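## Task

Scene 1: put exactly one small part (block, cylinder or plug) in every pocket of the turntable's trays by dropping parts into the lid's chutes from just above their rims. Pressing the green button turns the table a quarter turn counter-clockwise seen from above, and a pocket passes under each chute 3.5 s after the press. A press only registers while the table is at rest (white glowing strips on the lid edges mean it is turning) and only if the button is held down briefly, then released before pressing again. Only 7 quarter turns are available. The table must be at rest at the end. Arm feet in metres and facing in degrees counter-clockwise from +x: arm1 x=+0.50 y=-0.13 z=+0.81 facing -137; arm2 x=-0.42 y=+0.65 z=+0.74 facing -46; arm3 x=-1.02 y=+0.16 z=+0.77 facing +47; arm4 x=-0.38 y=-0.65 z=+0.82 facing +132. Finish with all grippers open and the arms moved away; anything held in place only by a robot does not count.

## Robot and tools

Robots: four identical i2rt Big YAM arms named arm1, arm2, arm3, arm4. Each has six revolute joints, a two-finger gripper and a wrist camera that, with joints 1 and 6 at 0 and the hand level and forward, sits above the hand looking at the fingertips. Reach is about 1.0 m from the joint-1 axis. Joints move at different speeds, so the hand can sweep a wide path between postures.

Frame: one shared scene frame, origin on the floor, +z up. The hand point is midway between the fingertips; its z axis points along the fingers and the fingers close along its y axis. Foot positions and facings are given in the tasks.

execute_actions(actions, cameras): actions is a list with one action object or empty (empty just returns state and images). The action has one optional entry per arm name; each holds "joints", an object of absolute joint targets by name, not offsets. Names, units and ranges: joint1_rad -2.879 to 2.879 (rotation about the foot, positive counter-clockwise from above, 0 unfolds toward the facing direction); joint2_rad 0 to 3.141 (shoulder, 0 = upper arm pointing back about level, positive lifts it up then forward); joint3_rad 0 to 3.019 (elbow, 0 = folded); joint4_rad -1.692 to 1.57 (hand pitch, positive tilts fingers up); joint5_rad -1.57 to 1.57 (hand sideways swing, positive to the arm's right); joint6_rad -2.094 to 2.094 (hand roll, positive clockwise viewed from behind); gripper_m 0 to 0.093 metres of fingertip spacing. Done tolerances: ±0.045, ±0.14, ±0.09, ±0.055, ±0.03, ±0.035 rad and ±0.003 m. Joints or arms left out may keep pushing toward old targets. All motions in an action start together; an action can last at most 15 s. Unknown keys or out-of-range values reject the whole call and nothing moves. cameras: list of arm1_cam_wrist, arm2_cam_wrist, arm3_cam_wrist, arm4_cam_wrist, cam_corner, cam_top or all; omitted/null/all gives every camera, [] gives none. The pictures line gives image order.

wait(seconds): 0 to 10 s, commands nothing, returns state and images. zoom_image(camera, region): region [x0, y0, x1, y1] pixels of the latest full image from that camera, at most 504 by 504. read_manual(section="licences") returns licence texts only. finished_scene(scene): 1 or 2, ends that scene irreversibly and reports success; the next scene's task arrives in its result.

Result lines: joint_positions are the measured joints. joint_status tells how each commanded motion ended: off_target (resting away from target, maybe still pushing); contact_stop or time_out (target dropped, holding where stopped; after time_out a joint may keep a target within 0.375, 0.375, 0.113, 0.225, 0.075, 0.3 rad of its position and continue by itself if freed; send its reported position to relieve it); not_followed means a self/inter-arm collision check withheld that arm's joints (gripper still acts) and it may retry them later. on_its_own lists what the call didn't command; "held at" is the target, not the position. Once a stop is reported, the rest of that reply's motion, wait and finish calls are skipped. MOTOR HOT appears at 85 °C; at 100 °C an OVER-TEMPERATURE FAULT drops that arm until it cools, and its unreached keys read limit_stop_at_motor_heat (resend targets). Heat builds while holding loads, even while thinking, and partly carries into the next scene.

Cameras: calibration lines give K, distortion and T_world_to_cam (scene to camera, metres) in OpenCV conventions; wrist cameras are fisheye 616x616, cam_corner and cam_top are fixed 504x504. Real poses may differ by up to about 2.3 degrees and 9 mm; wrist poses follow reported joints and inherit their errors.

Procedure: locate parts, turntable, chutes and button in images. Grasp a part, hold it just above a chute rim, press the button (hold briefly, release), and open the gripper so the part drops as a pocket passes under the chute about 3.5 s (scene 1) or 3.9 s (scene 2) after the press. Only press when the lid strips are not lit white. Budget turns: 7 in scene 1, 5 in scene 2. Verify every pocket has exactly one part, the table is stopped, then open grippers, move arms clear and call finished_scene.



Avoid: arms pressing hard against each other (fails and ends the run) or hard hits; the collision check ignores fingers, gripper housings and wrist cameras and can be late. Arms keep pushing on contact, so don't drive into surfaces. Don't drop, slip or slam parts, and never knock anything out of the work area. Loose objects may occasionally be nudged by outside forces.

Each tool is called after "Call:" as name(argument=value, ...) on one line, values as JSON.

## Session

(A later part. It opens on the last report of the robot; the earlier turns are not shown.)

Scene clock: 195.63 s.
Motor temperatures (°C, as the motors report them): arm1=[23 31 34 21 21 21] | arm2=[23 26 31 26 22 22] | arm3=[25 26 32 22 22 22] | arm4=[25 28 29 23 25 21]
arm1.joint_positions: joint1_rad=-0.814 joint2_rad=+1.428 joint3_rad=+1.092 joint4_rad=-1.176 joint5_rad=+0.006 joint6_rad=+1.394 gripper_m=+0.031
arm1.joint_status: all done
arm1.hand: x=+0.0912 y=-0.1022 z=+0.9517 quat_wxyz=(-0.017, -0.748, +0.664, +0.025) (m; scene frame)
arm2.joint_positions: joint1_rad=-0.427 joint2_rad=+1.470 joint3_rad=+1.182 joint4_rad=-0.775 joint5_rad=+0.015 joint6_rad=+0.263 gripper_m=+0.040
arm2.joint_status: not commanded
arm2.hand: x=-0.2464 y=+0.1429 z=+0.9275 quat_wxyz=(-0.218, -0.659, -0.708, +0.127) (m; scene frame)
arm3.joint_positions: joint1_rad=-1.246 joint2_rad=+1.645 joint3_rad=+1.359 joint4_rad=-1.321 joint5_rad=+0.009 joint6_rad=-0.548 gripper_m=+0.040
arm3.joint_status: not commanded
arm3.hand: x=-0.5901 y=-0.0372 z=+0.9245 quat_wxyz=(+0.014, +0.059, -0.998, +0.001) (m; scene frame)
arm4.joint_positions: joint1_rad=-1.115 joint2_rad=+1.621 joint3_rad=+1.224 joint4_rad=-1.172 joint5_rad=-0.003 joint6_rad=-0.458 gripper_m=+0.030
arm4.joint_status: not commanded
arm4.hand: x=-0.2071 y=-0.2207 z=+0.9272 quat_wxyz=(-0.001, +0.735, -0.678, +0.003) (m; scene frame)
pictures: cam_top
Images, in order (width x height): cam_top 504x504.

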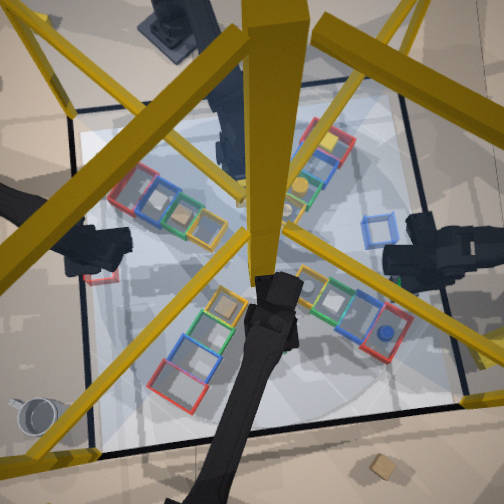

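Call:
execute_actions(actions=[{"arm1":{"joints":{"joint2_rad":1.52}}}], cameras=[])

Call:
execute_actions(actions=[{"arm1":{"joints":{"joint1_rad":-1.086,"joint3_rad":1.33,"joint4_rad":-1.215}}}], cameras=[])

Call:
execute_actions(actions=[{"arm1":{"joints":{"joint2_rad":1.655}}}], cameras=[])

Call:
wait(seconds=0.4)

Call:
execute_actions(actions=[{"arm1":{"joints":{"gripper_m":0.093}},"arm3":{"joints":{"gripper_m":0.093}},"arm4":{"joints":{"gripper_m":0.093}}}], cameras=["cam_top"])

Call:
execute_actions(actions=[{"arm1":{"joints":{"joint2_rad":0.83,"joint3_rad":0.79,"joint4_rad":-1.53}},"arm3":{"joints":{"joint2_rad":1.2,"joint3_rad":1.07,"joint4_rad":-1.44}},"arm4":{"joints":{"joint2_rad":0.6,"joint3_rad":0.8,"joint4_rad":-1.5}}}], cameras=["cam_top"])

Call:
execute_actions(actions=[{"arm1":{"joints":{"joint1_rad":1.54}},"arm3":{"joints":{"joint1_rad":-2.173,"joint6_rad":-0.17}}}], cameras=["cam_top"])

Call:
execute_actions(actions=[{"arm1":{"joints":{"joint2_rad":1.45,"joint3_rad":0.75,"joint4_rad":-0.86,"joint6_rad":0}},"arm3":{"joints":{"joint2_rad":1.62,"joint3_rad":1.0,"joint4_rad":-0.94}}}], cameras=["arm1_cam_wrist","arm3_cam_wrist"])

Scene clock: 210.07 s.
Motor temperatures (°C, as the motors report them): arm1=[23 30 33 21 21 21] | arm2=[23 26 31 26 22 22] | arm3=[25 27 32 22 22 22] | arm4=[25 28 29 23 25 21]
arm1.joint_positions: joint1_rad=-0.814 joint2_rad=+1.474 joint3_rad=+1.098 joint4_rad=-1.178 joint5_rad=+0.005 joint6_rad=+1.394 gripper_m=+0.031
arm1.joint_status: all done
arm1.hand: x=+0.0888 y=-0.1023 z=+0.9363 quat_wxyz=(-0.005, -0.748, +0.664, +0.009) (m; scene frame)
arm2.joint_positions: joint1_rad=-0.427 joint2_rad=+1.470 joint3_rad=+1.182 joint4_rad=-0.775 joint5_rad=+0.015 joint6_rad=+0.263 gripper_m=+0.040
arm2.joint_status: not commanded
arm2.hand: x=-0.2464 y=+0.1429 z=+0.9275 quat_wxyz=(-0.218, -0.659, -0.708, +0.127) (m; scene frame)
arm3.joint_positions: joint1_rad=-1.246 joint2_rad=+1.645 joint3_rad=+1.359 joint4_rad=-1.321 joint5_rad=+0.009 joint6_rad=-0.548 gripper_m=+0.040
arm3.joint_status: not commanded
arm3.hand: x=-0.5901 y=-0.0372 z=+0.9245 quat_wxyz=(+0.014, +0.059, -0.998, +0.001) (m; scene frame)
arm4.joint_positions: joint1_rad=-1.115 joint2_rad=+1.621 joint3_rad=+1.224 joint4_rad=-1.172 joint5_rad=-0.003 joint6_rad=-0.458 gripper_m=+0.030
arm4.joint_status: not commanded
arm4.hand: x=-0.2071 y=-0.2207 z=+0.9272 quat_wxyz=(-0.001, +0.735, -0.678, +0.003) (m; scene frame)
pictures: none
No camera images: the call's "cameras" was empty. Leave "cameras" out to get every camera's image.

Scene clock: 211.30 s.
Motor temperatures (°C, as the motors report them): arm1=[23 30 34 21 21 21] | arm2=[23 26 31 26 22 22] | arm3=[25 27 32 22 22 22] | arm4=[25 28 29 23 25 21]
arm1.joint_positions: joint1_rad=-1.088 joint2_rad=+1.515 joint3_rad=+1.296 joint4_rad=-1.204 joint5_rad=+0.009 joint6_rad=+1.394 gripper_m=+0.031
arm1.joint_status: all done
arm1.hand: x=+0.0497 y=+0.0304 z=+0.9942 quat_wxyz=(-0.035, -0.648, +0.758, +0.066) (m; scene frame)
arm2.joint_positions: joint1_rad=-0.427 joint2_rad=+1.470 joint3_rad=+1.182 joint4_rad=-0.775 joint5_rad=+0.015 joint6_rad=+0.263 gripper_m=+0.040
arm2.joint_status: not commanded
arm2.hand: x=-0.2464 y=+0.1429 z=+0.9275 quat_wxyz=(-0.218, -0.659, -0.708, +0.127) (m; scene frame)
arm3.joint_positions: joint1_rad=-1.246 joint2_rad=+1.645 joint3_rad=+1.359 joint4_rad=-1.321 joint5_rad=+0.009 joint6_rad=-0.548 gripper_m=+0.040
arm3.joint_status: not commanded
arm3.hand: x=-0.5901 y=-0.0372 z=+0.9245 quat_wxyz=(+0.014, +0.059, -0.998, +0.001) (m; scene frame)
arm4.joint_positions: joint1_rad=-1.115 joint2_rad=+1.621 joint3_rad=+1.224 joint4_rad=-1.172 joint5_rad=-0.003 joint6_rad=-0.458 gripper_m=+0.030
arm4.joint_status: not commanded
arm4.hand: x=-0.2071 y=-0.2207 z=+0.9272 quat_wxyz=(-0.001, +0.735, -0.678, +0.003) (m; scene frame)
pictures: none
No camera images: the call's "cameras" was empty. Leave "cameras" out to get every camera's image.

Scene clock: 212.33 s.
Motor temperatures (°C, as the motors report them): arm1=[23 31 34 21 21 21] | arm2=[23 26 31 26 22 22] | arm3=[25 27 32 22 22 22] | arm4=[25 28 29 23 25 21]
arm1.joint_positions: joint1_rad=-1.088 joint2_rad=+1.662 joint3_rad=+1.296 joint4_rad=-1.204 joint5_rad=+0.009 joint6_rad=+1.394 gripper_m=+0.031
arm1.joint_status: all done
arm1.hand: x=+0.0465 y=+0.0314 z=+0.9271 quat_wxyz=(+0.002, -0.650, +0.760, +0.003) (m; scene frame)
arm2.joint_positions: joint1_rad=-0.427 joint2_rad=+1.470 joint3_rad=+1.182 joint4_rad=-0.775 joint5_rad=+0.015 joint6_rad=+0.263 gripper_m=+0.040
arm2.joint_status: not commanded
arm2.hand: x=-0.2464 y=+0.1429 z=+0.9275 quat_wxyz=(-0.218, -0.659, -0.708, +0.127) (m; scene frame)
arm3.joint_positions: joint1_rad=-1.246 joint2_rad=+1.645 joint3_rad=+1.359 joint4_rad=-1.321 joint5_rad=+0.009 joint6_rad=-0.548 gripper_m=+0.040
arm3.joint_status: not commanded
arm3.hand: x=-0.5901 y=-0.0372 z=+0.9245 quat_wxyz=(+0.014, +0.059, -0.998, +0.001) (m; scene frame)
arm4.joint_positions: joint1_rad=-1.115 joint2_rad=+1.621 joint3_rad=+1.224 joint4_rad=-1.172 joint5_rad=-0.003 joint6_rad=-0.458 gripper_m=+0.030
arm4.joint_status: not commanded
arm4.hand: x=-0.2071 y=-0.2207 z=+0.9272 quat_wxyz=(-0.001, +0.735, -0.678, +0.003) (m; scene frame)
pictures: none
No camera images: the call's "cameras" was empty. Leave "cameras" out to get every camera's image.

Scene clock: 212.73 s.
Motor temperatures (°C, as the motors report them): arm1=[23 31 34 21 21 21] | arm2=[23 26 31 26 22 22] | arm3=[25 27 32 22 22 22] | arm4=[25 28 29 23 25 21]
arm1.joint_positions: joint1_rad=-1.088 joint2_rad=+1.662 joint3_rad=+1.296 joint4_rad=-1.204 joint5_rad=+0.009 joint6_rad=+1.394 gripper_m=+0.031
arm1.joint_status: all done
arm1.hand: x=+0.0465 y=+0.0314 z=+0.9271 quat_wxyz=(+0.002, -0.650, +0.760, +0.003) (m; scene frame)
arm2.joint_positions: joint1_rad=-0.427 joint2_rad=+1.470 joint3_rad=+1.182 joint4_rad=-0.775 joint5_rad=+0.015 joint6_rad=+0.263 gripper_m=+0.040
arm2.joint_status: not commanded
arm2.hand: x=-0.2464 y=+0.1429 z=+0.9275 quat_wxyz=(-0.218, -0.659, -0.708, +0.127) (m; scene frame)
arm3.joint_positions: joint1_rad=-1.246 joint2_rad=+1.645 joint3_rad=+1.359 joint4_rad=-1.321 joint5_rad=+0.009 joint6_rad=-0.548 gripper_m=+0.040
arm3.joint_status: not commanded
arm3.hand: x=-0.5901 y=-0.0372 z=+0.9245 quat_wxyz=(+0.014, +0.059, -0.998, +0.001) (m; scene frame)
arm4.joint_positions: joint1_rad=-1.115 joint2_rad=+1.621 joint3_rad=+1.224 joint4_rad=-1.172 joint5_rad=-0.003 joint6_rad=-0.458 gripper_m=+0.030
arm4.joint_status: not commanded
arm4.hand: x=-0.2071 y=-0.2207 z=+0.9272 quat_wxyz=(-0.001, +0.735, -0.678, +0.003) (m; scene frame)
wait: 0.40 s; at rest by 0.27 s
pictures: arm1_cam_wrist, arm2_cam_wrist, arm3_cam_wrist, arm4_cam_wrist, cam_corner, cam_top
camera_calibration (this result's frames):
arm1_cam_wrist: T_world_to_cam=[[0.984221, -0.176942, 0.0000647374, -0.0385347], [-0.142573, -0.792831, 0.59253, -0.512906], [-0.104792, -0.58319, -0.805549, 0.894082], [0, 0, 0, 1]] pos_world=[0.0584928, 0.107953, 1.02414]
arm2_cam_wrist: T_world_to_cam=[[-0.989512, -0.108788, -0.0950288, -0.140321], [-0.119539, 0.986039, 0.115918, -0.277722], [0.0810916, 0.126062, -0.988702, 1.04408], [0, 0, 0, 1]] pos_world=[-0.256714, 0.126961, 1.05114]
arm3_cam_wrist: T_world_to_cam=[[0.127167, -0.991881, 0.000331458, 0.0348285], [-0.783595, -0.100258, 0.613129, -1.02902], [-0.608118, -0.0782294, -0.789982, 0.492535], [0, 0, 0, 1]] pos_world=[-0.511245, -0.030091, 1.02]
arm4_cam_wrist: T_world_to_cam=[[0.997695, 0.0675789, 0.00608253, 0.220702], [0.050903, -0.804736, 0.591446, -0.712813], [0.0448641, -0.589773, -0.806322, 0.748843], [0, 0, 0, 1]] pos_world=[-0.217506, -0.146894, 1.02406]
Images, in order (width x height): arm1_cam_wrist 616x616, arm2_cam_wrist 616x616, arm3_cam_wrist 616x616, arm4_cam_wrist 616x616, cam_corner 504x504, cam_top 504x504.

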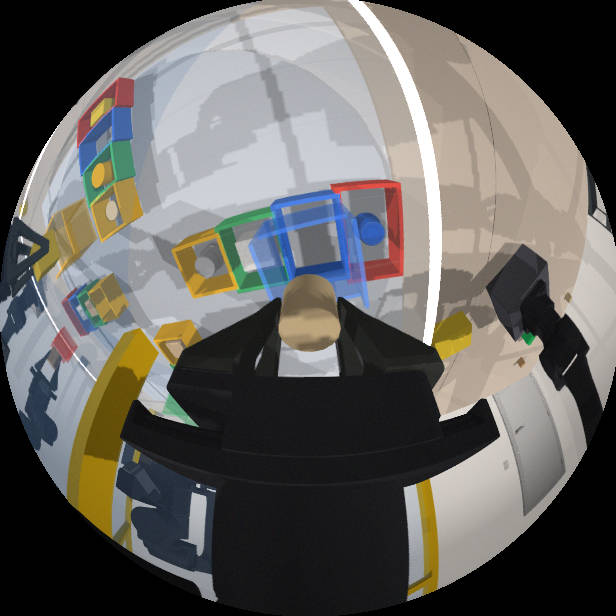

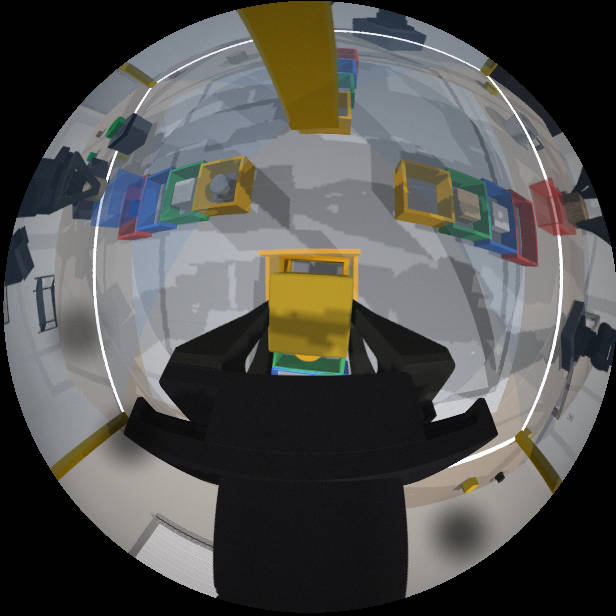

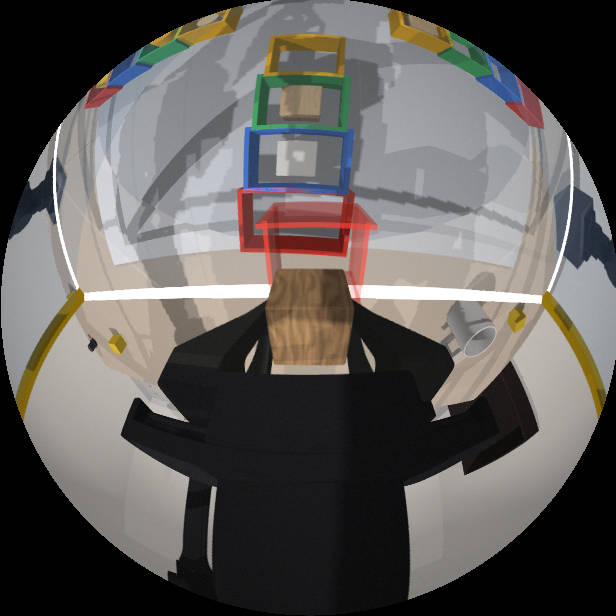

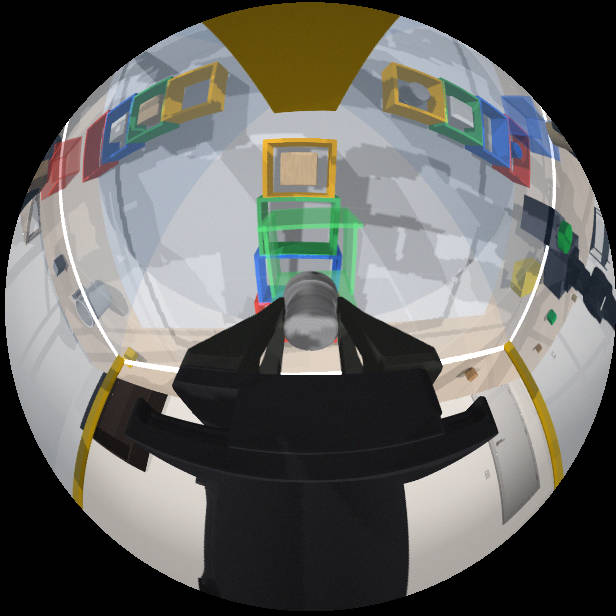

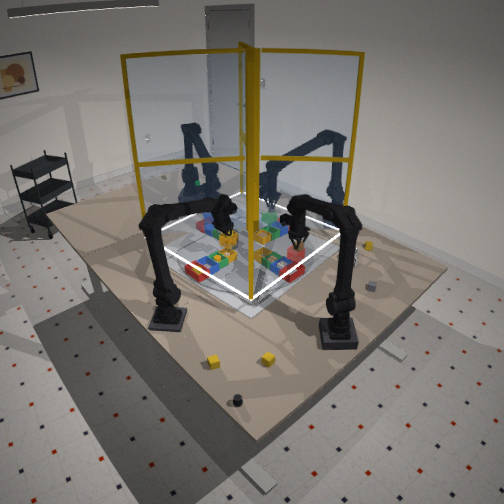

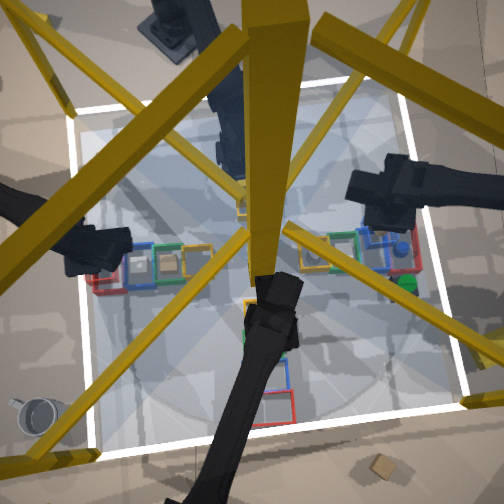

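Scene clock: 213.43 s.
Motor temperatures (°C, as the motors report them): arm1=[23 31 34 21 21 21] | arm2=[23 26 31 26 22 22] | arm3=[25 27 32 22 22 22] | arm4=[25 28 29 23 25 21]
arm1.joint_positions: joint1_rad=-1.088 joint2_rad=+1.662 joint3_rad=+1.296 joint4_rad=-1.204 joint5_rad=+0.009 joint6_rad=+1.394 gripper_m=+0.093
arm1.joint_status: all done
arm1.hand: x=+0.0465 y=+0.0314 z=+0.9271 quat_wxyz=(+0.002, -0.650, +0.760, +0.003) (m; scene frame)
arm2.joint_positions: joint1_rad=-0.427 joint2_rad=+1.470 joint3_rad=+1.182 joint4_rad=-0.775 joint5_rad=+0.015 joint6_rad=+0.263 gripper_m=+0.040
arm2.joint_status: not commanded
arm2.hand: x=-0.2464 y=+0.1429 z=+0.9275 quat_wxyz=(-0.218, -0.659, -0.708, +0.127) (m; scene frame)
arm3.joint_positions: joint1_rad=-1.246 joint2_rad=+1.645 joint3_rad=+1.359 joint4_rad=-1.323 joint5_rad=+0.009 joint6_rad=-0.548 gripper_m=+0.093
arm3.joint_status: all done
arm3.hand: x=-0.5905 y=-0.0370 z=+0.9245 quat_wxyz=(+0.015, +0.059, -0.998, +0.000) (m; scene frame)
arm4.joint_positions: joint1_rad=-1.115 joint2_rad=+1.621 joint3_rad=+1.224 joint4_rad=-1.172 joint5_rad=-0.003 joint6_rad=-0.458 gripper_m=+0.093
arm4.joint_status: all done
arm4.hand: x=-0.2071 y=-0.2207 z=+0.9272 quat_wxyz=(-0.001, +0.735, -0.678, +0.003) (m; scene frame)
pictures: cam_top
Images, in order (width x height): cam_top 504x504.

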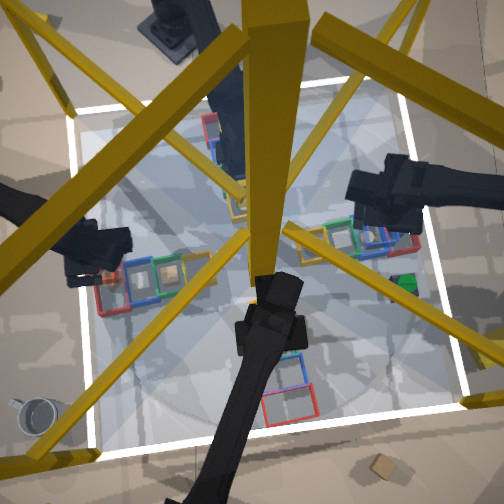

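Scene clock: 215.10 s.
Motor temperatures (°C, as the motors report them): arm1=[23 31 34 21 21 21] | arm2=[23 26 31 26 22 22] | arm3=[25 27 32 22 22 22] | arm4=[25 28 29 23 25 21]
arm1.joint_positions: joint1_rad=-1.088 joint2_rad=+0.826 joint3_rad=+0.802 joint4_rad=-1.521 joint5_rad=+0.009 joint6_rad=+1.394 gripper_m=+0.093
arm1.joint_status: all done
arm1.hand: x=+0.3089 y=-0.0590 z=+1.0079 quat_wxyz=(-0.005, -0.650, +0.760, +0.014) (m; scene frame)
arm2.joint_positions: joint1_rad=-0.427 joint2_rad=+1.470 joint3_rad=+1.182 joint4_rad=-0.775 joint5_rad=+0.015 joint6_rad=+0.263 gripper_m=+0.040
arm2.joint_status: not commanded
arm2.hand: x=-0.2464 y=+0.1429 z=+0.9275 quat_wxyz=(-0.218, -0.659, -0.708, +0.127) (m; scene frame)
arm3.joint_positions: joint1_rad=-1.246 joint2_rad=+1.191 joint3_rad=+1.071 joint4_rad=-1.436 joint5_rad=+0.009 joint6_rad=-0.548 gripper_m=+0.093
arm3.joint_status: all done
arm3.hand: x=-0.7253 y=+0.0250 z=+0.9889 quat_wxyz=(-0.009, +0.059, -0.998, +0.013) (m; scene frame)
arm4.joint_positions: joint1_rad=-1.115 joint2_rad=+0.598 joint3_rad=+0.811 joint4_rad=-1.488 joint5_rad=-0.003 joint6_rad=-0.458 gripper_m=+0.093
arm4.joint_status: all done
arm4.hand: x=-0.3076 y=-0.4704 z=+1.0613 quat_wxyz=(-0.138, +0.728, -0.670, -0.049) (m; scene frame)
pictures: cam_top
Images, in order (width x height): cam_top 504x504.

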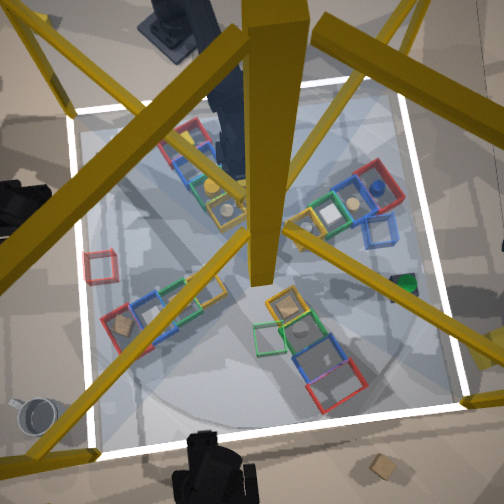

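Scene clock: 217.40 s.
Motor temperatures (°C, as the motors report them): arm1=[23 30 34 21 21 21] | arm2=[23 26 31 26 22 22] | arm3=[25 26 32 22 22 22] | arm4=[25 28 29 23 25 21]
arm1.joint_positions: joint1_rad=+1.537 joint2_rad=+0.826 joint3_rad=+0.802 joint4_rad=-1.521 joint5_rad=+0.007 joint6_rad=+1.394 gripper_m=+0.093
arm1.joint_status: all done
arm1.hand: x=+0.6338 y=-0.2807 z=+1.0074 quat_wxyz=(-0.014, -0.901, -0.434, +0.001) (m; scene frame)
arm2.joint_positions: joint1_rad=-0.427 joint2_rad=+1.470 joint3_rad=+1.182 joint4_rad=-0.775 joint5_rad=+0.015 joint6_rad=+0.263 gripper_m=+0.040
arm2.joint_status: not commanded
arm2.hand: x=-0.2464 y=+0.1429 z=+0.9275 quat_wxyz=(-0.218, -0.659, -0.708, +0.127) (m; scene frame)
arm3.joint_positions: joint1_rad=-2.173 joint2_rad=+1.195 joint3_rad=+1.071 joint4_rad=-1.436 joint5_rad=+0.009 joint6_rad=-0.184 gripper_m=+0.093
arm3.joint_status: all done
arm3.hand: x=-0.9538 y=-0.1575 z=+0.9876 quat_wxyz=(-0.008, -0.553, -0.833, +0.009) (m; scene frame)
arm4.joint_positions: joint1_rad=-1.115 joint2_rad=+0.598 joint3_rad=+0.811 joint4_rad=-1.488 joint5_rad=-0.003 joint6_rad=-0.458 gripper_m=+0.093
arm4.joint_status: not commanded
arm4.hand: x=-0.3076 y=-0.4704 z=+1.0613 quat_wxyz=(-0.138, +0.728, -0.670, -0.049) (m; scene frame)
pictures: cam_top
Images, in order (width x height): cam_top 504x504.

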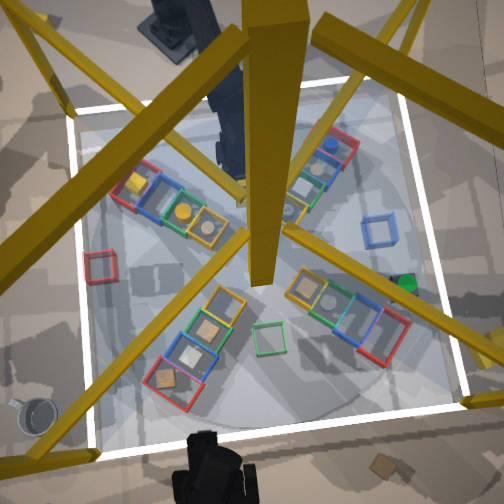

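Scene clock: 219.47 s.
Motor temperatures (°C, as the motors report them): arm1=[23 30 33 21 21 21] | arm2=[23 26 31 26 22 22] | arm3=[25 26 32 22 22 22] | arm4=[25 28 29 23 25 21]
arm1.joint_positions: joint1_rad=+1.537 joint2_rad=+1.448 joint3_rad=+0.758 joint4_rad=-0.875 joint5_rad=+0.007 joint6_rad=+0.009 gripper_m=+0.093
arm1.joint_status: all done
arm1.hand: x=+0.7229 y=-0.3826 z=+0.8328 quat_wxyz=(-0.001, -0.415, -0.910, +0.006) (m; scene frame)
arm2.joint_positions: joint1_rad=-0.427 joint2_rad=+1.470 joint3_rad=+1.182 joint4_rad=-0.775 joint5_rad=+0.015 joint6_rad=+0.263 gripper_m=+0.040
arm2.joint_status: not commanded
arm2.hand: x=-0.2464 y=+0.1429 z=+0.9275 quat_wxyz=(-0.218, -0.659, -0.708, +0.127) (m; scene frame)
arm3.joint_positions: joint1_rad=-2.173 joint2_rad=+1.630 joint3_rad=+0.995 joint4_rad=-0.949 joint5_rad=+0.009 joint6_rad=-0.184 gripper_m=+0.093
arm3.joint_status: all done
arm3.hand: x=-0.9331 y=-0.2461 z=+0.8062 quat_wxyz=(+0.001, -0.553, -0.833, +0.000) (m; scene frame)
arm4.joint_positions: joint1_rad=-1.115 joint2_rad=+0.598 joint3_rad=+0.811 joint4_rad=-1.488 joint5_rad=-0.003 joint6_rad=-0.458 gripper_m=+0.093
arm4.joint_status: not commanded
arm4.hand: x=-0.3076 y=-0.4704 z=+1.0613 quat_wxyz=(-0.138, +0.728, -0.670, -0.049) (m; scene frame)
pictures: arm1_cam_wrist, arm3_cam_wrist
camera_calibration (this result's frames):
arm1_cam_wrist: T_world_to_cam=[[-0.769859, -0.63811, 0.0115354, 0.304528], [-0.50867, 0.624409, 0.592763, 0.117889], [-0.385451, 0.450476, -0.805294, 1.2458], [0, 0, 0, 1]] pos_world=[0.774606, -0.440494, 0.929846]
arm3_cam_wrist: T_world_to_cam=[[-0.917838, -0.396949, 0.0023774, -0.959079], [-0.318648, 0.740333, 0.591921, -0.588399], [-0.236722, 0.54253, -0.805992, 0.686378], [0, 0, 0, 1]] pos_world=[-0.90529, -0.317475, 0.903782]
Images, in order (width x height): arm1_cam_wrist 616x616, arm3_cam_wrist 616x616.

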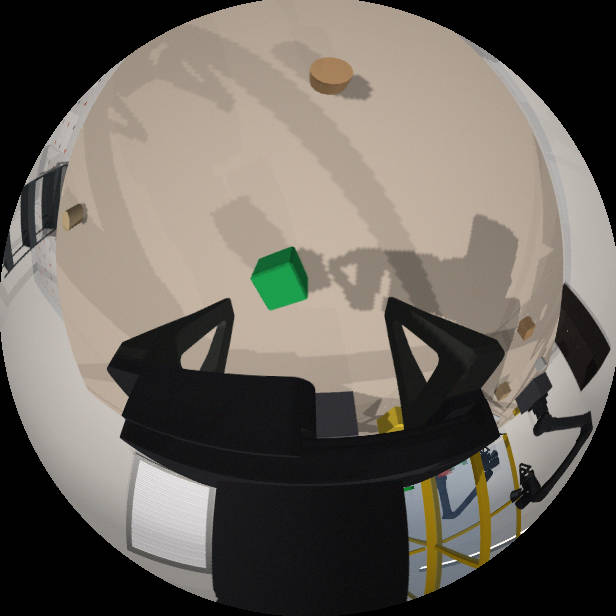

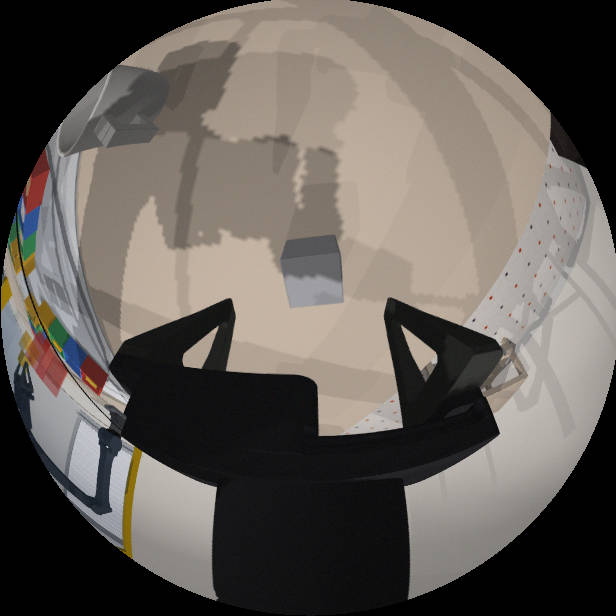

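Call:
execute_actions(actions=[{"arm1":{"joints":{"joint1_rad":1.626,"joint2_rad":1.605,"joint3_rad":0.615,"joint4_rad":-0.567,"joint6_rad":-0.32}},"arm3":{"joints":{"joint2_rad":1.72,"joint3_rad":0.944,"joint4_rad":-0.775,"joint6_rad":-0.33}}}], cameras=["arm1_cam_wrist","arm3_cam_wrist"])

Call:
execute_actions(actions=[{"arm1":{"joints":{"gripper_m":0.02}},"arm3":{"joints":{"gripper_m":0.02}}}], cameras=["arm1_cam_wrist","arm3_cam_wrist"])

Scene clock: 227.97 s.
Motor temperatures (°C, as the motors report them): arm1=[23 30 32 21 21 21] | arm2=[23 27 31 26 22 22] | arm3=[25 26 31 22 22 22] | arm4=[25 27 29 23 25 21]
arm1.joint_positions: joint1_rad=+1.631 joint2_rad=+1.611 joint3_rad=+0.610 joint4_rad=-0.581 joint5_rad=+0.007 joint6_rad=-0.312 gripper_m=+0.093
arm1.joint_status: all done
arm1.hand: x=+0.7231 y=-0.3398 z=+0.7457 quat_wxyz=(+0.008, -0.220, -0.976, +0.001) (m; scene frame)
arm2.joint_positions: joint1_rad=-0.427 joint2_rad=+1.470 joint3_rad=+1.182 joint4_rad=-0.775 joint5_rad=+0.015 joint6_rad=+0.263 gripper_m=+0.040
arm2.joint_status: not commanded
arm2.hand: x=-0.2464 y=+0.1429 z=+0.9275 quat_wxyz=(-0.218, -0.659, -0.708, +0.127) (m; scene frame)
arm3.joint_positions: joint1_rad=-2.173 joint2_rad=+1.729 joint3_rad=+0.940 joint4_rad=-0.784 joint5_rad=+0.009 joint6_rad=-0.316 gripper_m=+0.093
arm3.joint_status: all done
arm3.hand: x=-0.9325 y=-0.2473 z=+0.7506 quat_wxyz=(-0.003, -0.497, -0.868, +0.004) (m; scene frame)
arm4.joint_positions: joint1_rad=-1.115 joint2_rad=+0.598 joint3_rad=+0.811 joint4_rad=-1.488 joint5_rad=-0.003 joint6_rad=-0.458 gripper_m=+0.093
arm4.joint_status: not commanded
arm4.hand: x=-0.3076 y=-0.4704 z=+1.0613 quat_wxyz=(-0.138, +0.728, -0.670, -0.049) (m; scene frame)
pictures: arm1_cam_wrist, arm3_cam_wrist
camera_calibration (this result's frames):
arm1_cam_wrist: T_world_to_cam=[[-0.448447, -0.893776, 0.00773752, 0.0165399], [-0.70671, 0.359861, 0.609148, 0.184012], [-0.547226, 0.267702, -0.793019, 1.20214], [0, 0, 0, 1]] pos_world=[0.795302, -0.373251, 0.8411]
arm3_cam_wrist: T_world_to_cam=[[-0.857658, -0.514191, 0.00550406, -0.934049], [-0.414579, 0.69776, 0.58417, -0.648581], [-0.304216, 0.498737, -0.811612, 0.572854], [0, 0, 0, 1]] pos_world=[-0.895712, -0.313429, 0.848958]
Images, in order (width x height): arm1_cam_wrist 616x616, arm3_cam_wrist 616x616.

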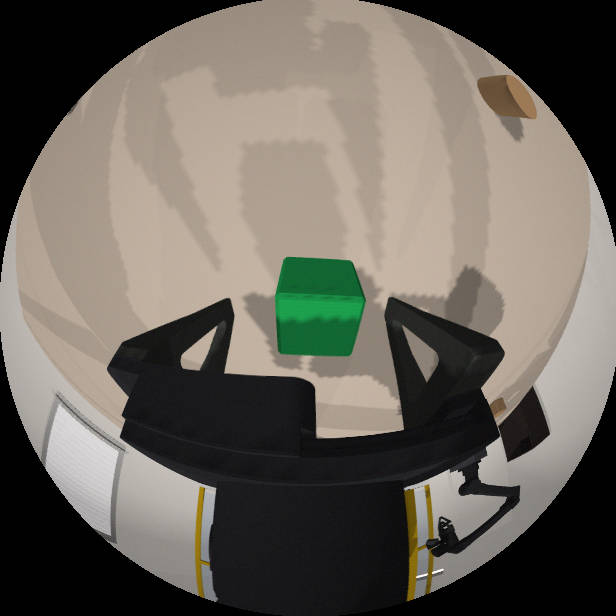

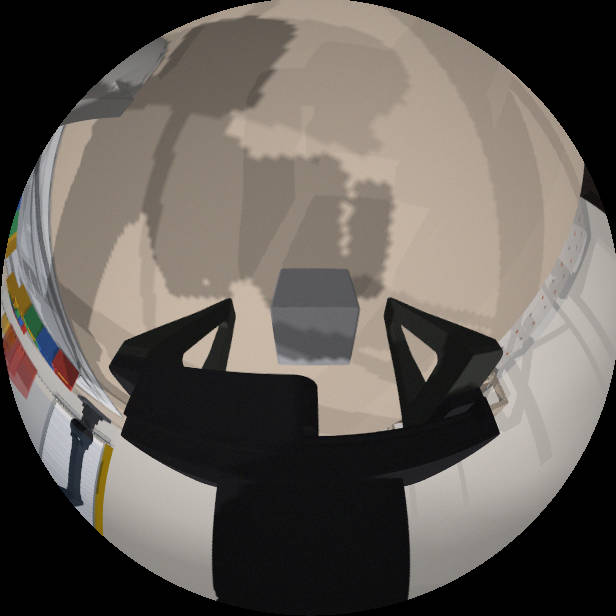

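Scene clock: 228.63 s.
Motor temperatures (°C, as the motors report them): arm1=[23 30 32 21 21 21] | arm2=[23 27 31 26 22 22] | arm3=[25 27 31 22 22 22] | arm4=[25 27 29 23 25 21]
arm1.joint_positions: joint1_rad=+1.631 joint2_rad=+1.611 joint3_rad=+0.610 joint4_rad=-0.580 joint5_rad=+0.007 joint6_rad=-0.313 gripper_m=+0.039
arm1.joint_status: gripper_m off_target (ended at +0.039, target +0.020)
arm1.hand: x=+0.7234 y=-0.3401 z=+0.7457 quat_wxyz=(+0.007, -0.219, -0.976, +0.002) (m; scene frame)
arm2.joint_positions: joint1_rad=-0.427 joint2_rad=+1.470 joint3_rad=+1.182 joint4_rad=-0.775 joint5_rad=+0.015 joint6_rad=+0.263 gripper_m=+0.040
arm2.joint_status: not commanded
arm2.hand: x=-0.2464 y=+0.1429 z=+0.9275 quat_wxyz=(-0.218, -0.659, -0.708, +0.127) (m; scene frame)
arm3.joint_positions: joint1_rad=-2.173 joint2_rad=+1.729 joint3_rad=+0.940 joint4_rad=-0.783 joint5_rad=+0.009 joint6_rad=-0.317 gripper_m=+0.040
arm3.joint_status: gripper_m off_target (ended at +0.040, target +0.020)
arm3.hand: x=-0.9325 y=-0.2476 z=+0.7506 quat_wxyz=(-0.003, -0.496, -0.868, +0.005) (m; scene frame)
arm4.joint_positions: joint1_rad=-1.115 joint2_rad=+0.598 joint3_rad=+0.811 joint4_rad=-1.488 joint5_rad=-0.003 joint6_rad=-0.458 gripper_m=+0.093
arm4.joint_status: not commanded
arm4.hand: x=-0.3076 y=-0.4704 z=+1.0613 quat_wxyz=(-0.138, +0.728, -0.670, -0.049) (m; scene frame)
pictures: arm1_cam_wrist, arm3_cam_wrist
camera_calibration (this result's frames):
arm1_cam_wrist: T_world_to_cam=[[-0.447423, -0.894282, 0.0085237, 0.0148705], [-0.707643, 0.35984, 0.608076, 0.185752], [-0.546859, 0.266035, -0.793833, 1.20212], [0, 0, 0, 1]] pos_world=[0.795487, -0.373348, 0.841201]
arm3_cam_wrist: T_world_to_cam=[[-0.85727, -0.514824, 0.00659901, -0.934881], [-0.414804, 0.698198, 0.583487, -0.647987], [-0.305001, 0.497469, -0.812096, 0.572303], [0, 0, 0, 1]] pos_world=[-0.89568, -0.313578, 0.849026]
Images, in order (width x height): arm1_cam_wrist 616x616, arm3_cam_wrist 616x616.

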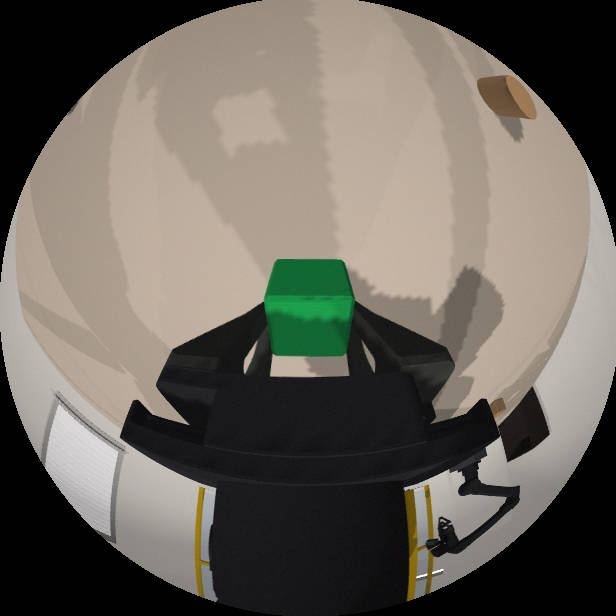

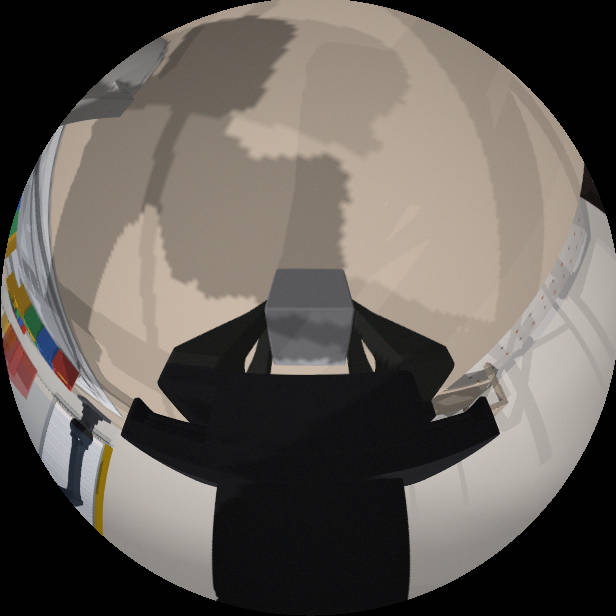

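Call:
execute_actions(actions=[{"arm1":{"joints":{"joint2_rad":0.7,"joint3_rad":1.13,"joint4_rad":-1.68,"joint6_rad":1.12}},"arm3":{"joints":{"joint2_rad":1.2,"joint3_rad":1.1,"joint4_rad":-1.44}}}], cameras=[])

Call:
execute_actions(actions=[{"arm1":{"joints":{"joint1_rad":-0.816}},"arm3":{"joints":{"joint1_rad":-1.246,"joint3_rad":1.39,"joint6_rad":-0.56}}}], cameras=[])

Call:
execute_actions(actions=[{"arm1":{"joints":{"joint2_rad":1.415,"joint3_rad":1.095,"joint4_rad":-1.17}},"arm3":{"joints":{"joint2_rad":1.635,"joint3_rad":1.365,"joint4_rad":-1.305}}}], cameras=["arm1_cam_wrist","arm3_cam_wrist"])

Scene clock: 238.00 s.
Motor temperatures (°C, as the motors report them): arm1=[23 30 32 21 21 21] | arm2=[23 27 31 26 22 22] | arm3=[25 27 31 22 22 22] | arm4=[25 27 30 23 25 21]
arm1.joint_positions: joint1_rad=+1.631 joint2_rad=+0.694 joint3_rad=+1.117 joint4_rad=-1.667 joint5_rad=+0.007 joint6_rad=+1.111 gripper_m=+0.039
arm1.joint_status: all done
arm1.hand: x=+0.6465 y=-0.2660 z=+1.1560 quat_wxyz=(-0.160, -0.793, -0.587, -0.024) (m; scene frame)
arm2.joint_positions: joint1_rad=-0.427 joint2_rad=+1.470 joint3_rad=+1.182 joint4_rad=-0.775 joint5_rad=+0.015 joint6_rad=+0.263 gripper_m=+0.040
arm2.joint_status: not commanded
arm2.hand: x=-0.2464 y=+0.1429 z=+0.9275 quat_wxyz=(-0.218, -0.659, -0.708, +0.127) (m; scene frame)
arm3.joint_positions: joint1_rad=-2.173 joint2_rad=+1.197 joint3_rad=+1.071 joint4_rad=-1.433 joint5_rad=+0.009 joint6_rad=-0.317 gripper_m=+0.040
arm3.joint_status: all done
arm3.hand: x=-0.9537 y=-0.1587 z=+0.9870 quat_wxyz=(-0.007, -0.496, -0.868, +0.010) (m; scene frame)
arm4.joint_positions: joint1_rad=-1.115 joint2_rad=+0.598 joint3_rad=+0.811 joint4_rad=-1.488 joint5_rad=-0.003 joint6_rad=-0.458 gripper_m=+0.093
arm4.joint_status: not commanded
arm4.hand: x=-0.3076 y=-0.4704 z=+1.0613 quat_wxyz=(-0.138, +0.728, -0.670, -0.049) (m; scene frame)
pictures: none
No camera images: the call's "cameras" was empty. Leave "cameras" out to get every camera's image.

Scene clock: 240.20 s.
Motor temperatures (°C, as the motors report them): arm1=[23 30 32 21 21 21] | arm2=[23 27 31 26 22 22] | arm3=[25 26 32 22 22 22] | arm4=[25 27 30 23 25 21]
arm1.joint_positions: joint1_rad=-0.813 joint2_rad=+0.698 joint3_rad=+1.117 joint4_rad=-1.667 joint5_rad=+0.008 joint6_rad=+1.113 gripper_m=+0.039
arm1.joint_status: all done
arm1.hand: x=+0.2993 y=-0.1136 z=+1.1560 quat_wxyz=(-0.079, -0.822, +0.545, +0.141) (m; scene frame)
arm2.joint_positions: joint1_rad=-0.427 joint2_rad=+1.470 joint3_rad=+1.182 joint4_rad=-0.775 joint5_rad=+0.015 joint6_rad=+0.263 gripper_m=+0.040
arm2.joint_status: not commanded
arm2.hand: x=-0.2464 y=+0.1429 z=+0.9275 quat_wxyz=(-0.218, -0.659, -0.708, +0.127) (m; scene frame)
arm3.joint_positions: joint1_rad=-1.245 joint2_rad=+1.211 joint3_rad=+1.348 joint4_rad=-1.439 joint5_rad=+0.009 joint6_rad=-0.546 gripper_m=+0.040
arm3.joint_status: all done
arm3.hand: x=-0.6636 y=-0.0018 z=+1.0979 quat_wxyz=(-0.121, +0.059, -0.988, +0.072) (m; scene frame)
arm4.joint_positions: joint1_rad=-1.115 joint2_rad=+0.598 joint3_rad=+0.811 joint4_rad=-1.488 joint5_rad=-0.003 joint6_rad=-0.458 gripper_m=+0.093
arm4.joint_status: not commanded
arm4.hand: x=-0.3076 y=-0.4704 z=+1.0613 quat_wxyz=(-0.138, +0.728, -0.670, -0.049) (m; scene frame)
pictures: none
No camera images: the call's "cameras" was empty. Leave "cameras" out to get every camera's image.

Scene clock: 241.57 s.
Motor temperatures (°C, as the motors report them): arm1=[23 30 32 21 21 21] | arm2=[23 27 31 26 22 22] | arm3=[25 27 32 22 22 22] | arm4=[25 27 30 22 25 21]
arm1.joint_positions: joint1_rad=-0.813 joint2_rad=+1.423 joint3_rad=+1.095 joint4_rad=-1.184 joint5_rad=+0.008 joint6_rad=+1.113 gripper_m=+0.039
arm1.joint_status: all done
arm1.hand: x=+0.0917 y=-0.1022 z=+0.9550 quat_wxyz=(-0.013, -0.833, +0.552, +0.028) (m; scene frame)
arm2.joint_positions: joint1_rad=-0.427 joint2_rad=+1.470 joint3_rad=+1.182 joint4_rad=-0.775 joint5_rad=+0.015 joint6_rad=+0.263 gripper_m=+0.040
arm2.joint_status: not commanded
arm2.hand: x=-0.2464 y=+0.1429 z=+0.9275 quat_wxyz=(-0.218, -0.659, -0.708, +0.127) (m; scene frame)
arm3.joint_positions: joint1_rad=-1.243 joint2_rad=+1.647 joint3_rad=+1.355 joint4_rad=-1.308 joint5_rad=+0.009 joint6_rad=-0.547 gripper_m=+0.040
arm3.joint_status: all done
arm3.hand: x=-0.5878 y=-0.0366 z=+0.9225 quat_wxyz=(+0.010, +0.061, -0.998, +0.003) (m; scene frame)
arm4.joint_positions: joint1_rad=-1.115 joint2_rad=+0.598 joint3_rad=+0.811 joint4_rad=-1.488 joint5_rad=-0.003 joint6_rad=-0.458 gripper_m=+0.093
arm4.joint_status: not commanded
arm4.hand: x=-0.3076 y=-0.4704 z=+1.0613 quat_wxyz=(-0.138, +0.728, -0.670, -0.049) (m; scene frame)
pictures: arm1_cam_wrist, arm3_cam_wrist
camera_calibration (this result's frames):
arm1_cam_wrist: T_world_to_cam=[[0.927582, 0.37003, -0.0516687, 0.00377088], [0.33134, -0.750809, 0.571402, -0.647862], [0.172642, -0.547142, -0.819042, 0.834532], [0, 0, 0, 1]] pos_world=[0.0670893, -0.0312081, 1.0539]
arm3_cam_wrist: T_world_to_cam=[[0.129855, -0.991519, 0.00525404, 0.032156], [-0.787561, -0.0999211, 0.608082, -1.02358], [-0.6024, -0.0831003, -0.793857, 0.499197], [0, 0, 0, 1]] pos_world=[-0.509594, -0.028911, 1.01854]
Images, in order (width x height): arm1_cam_wrist 616x616, arm3_cam_wrist 616x616.

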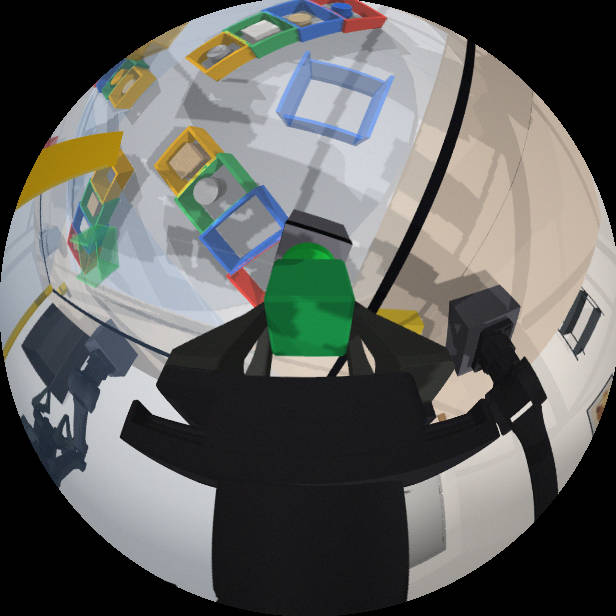

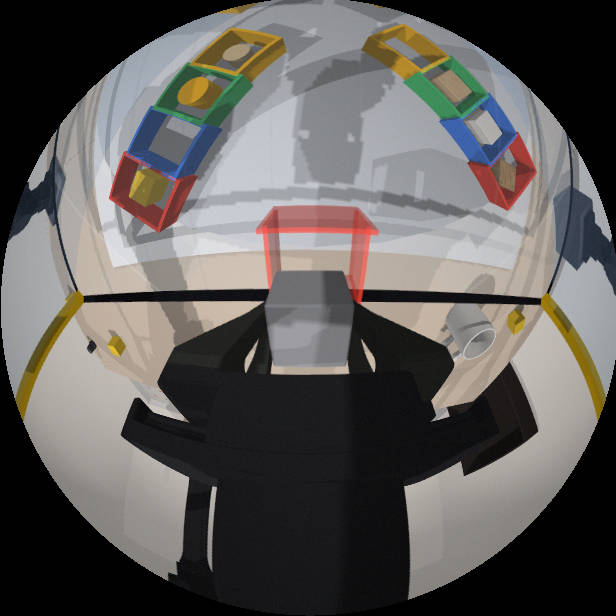

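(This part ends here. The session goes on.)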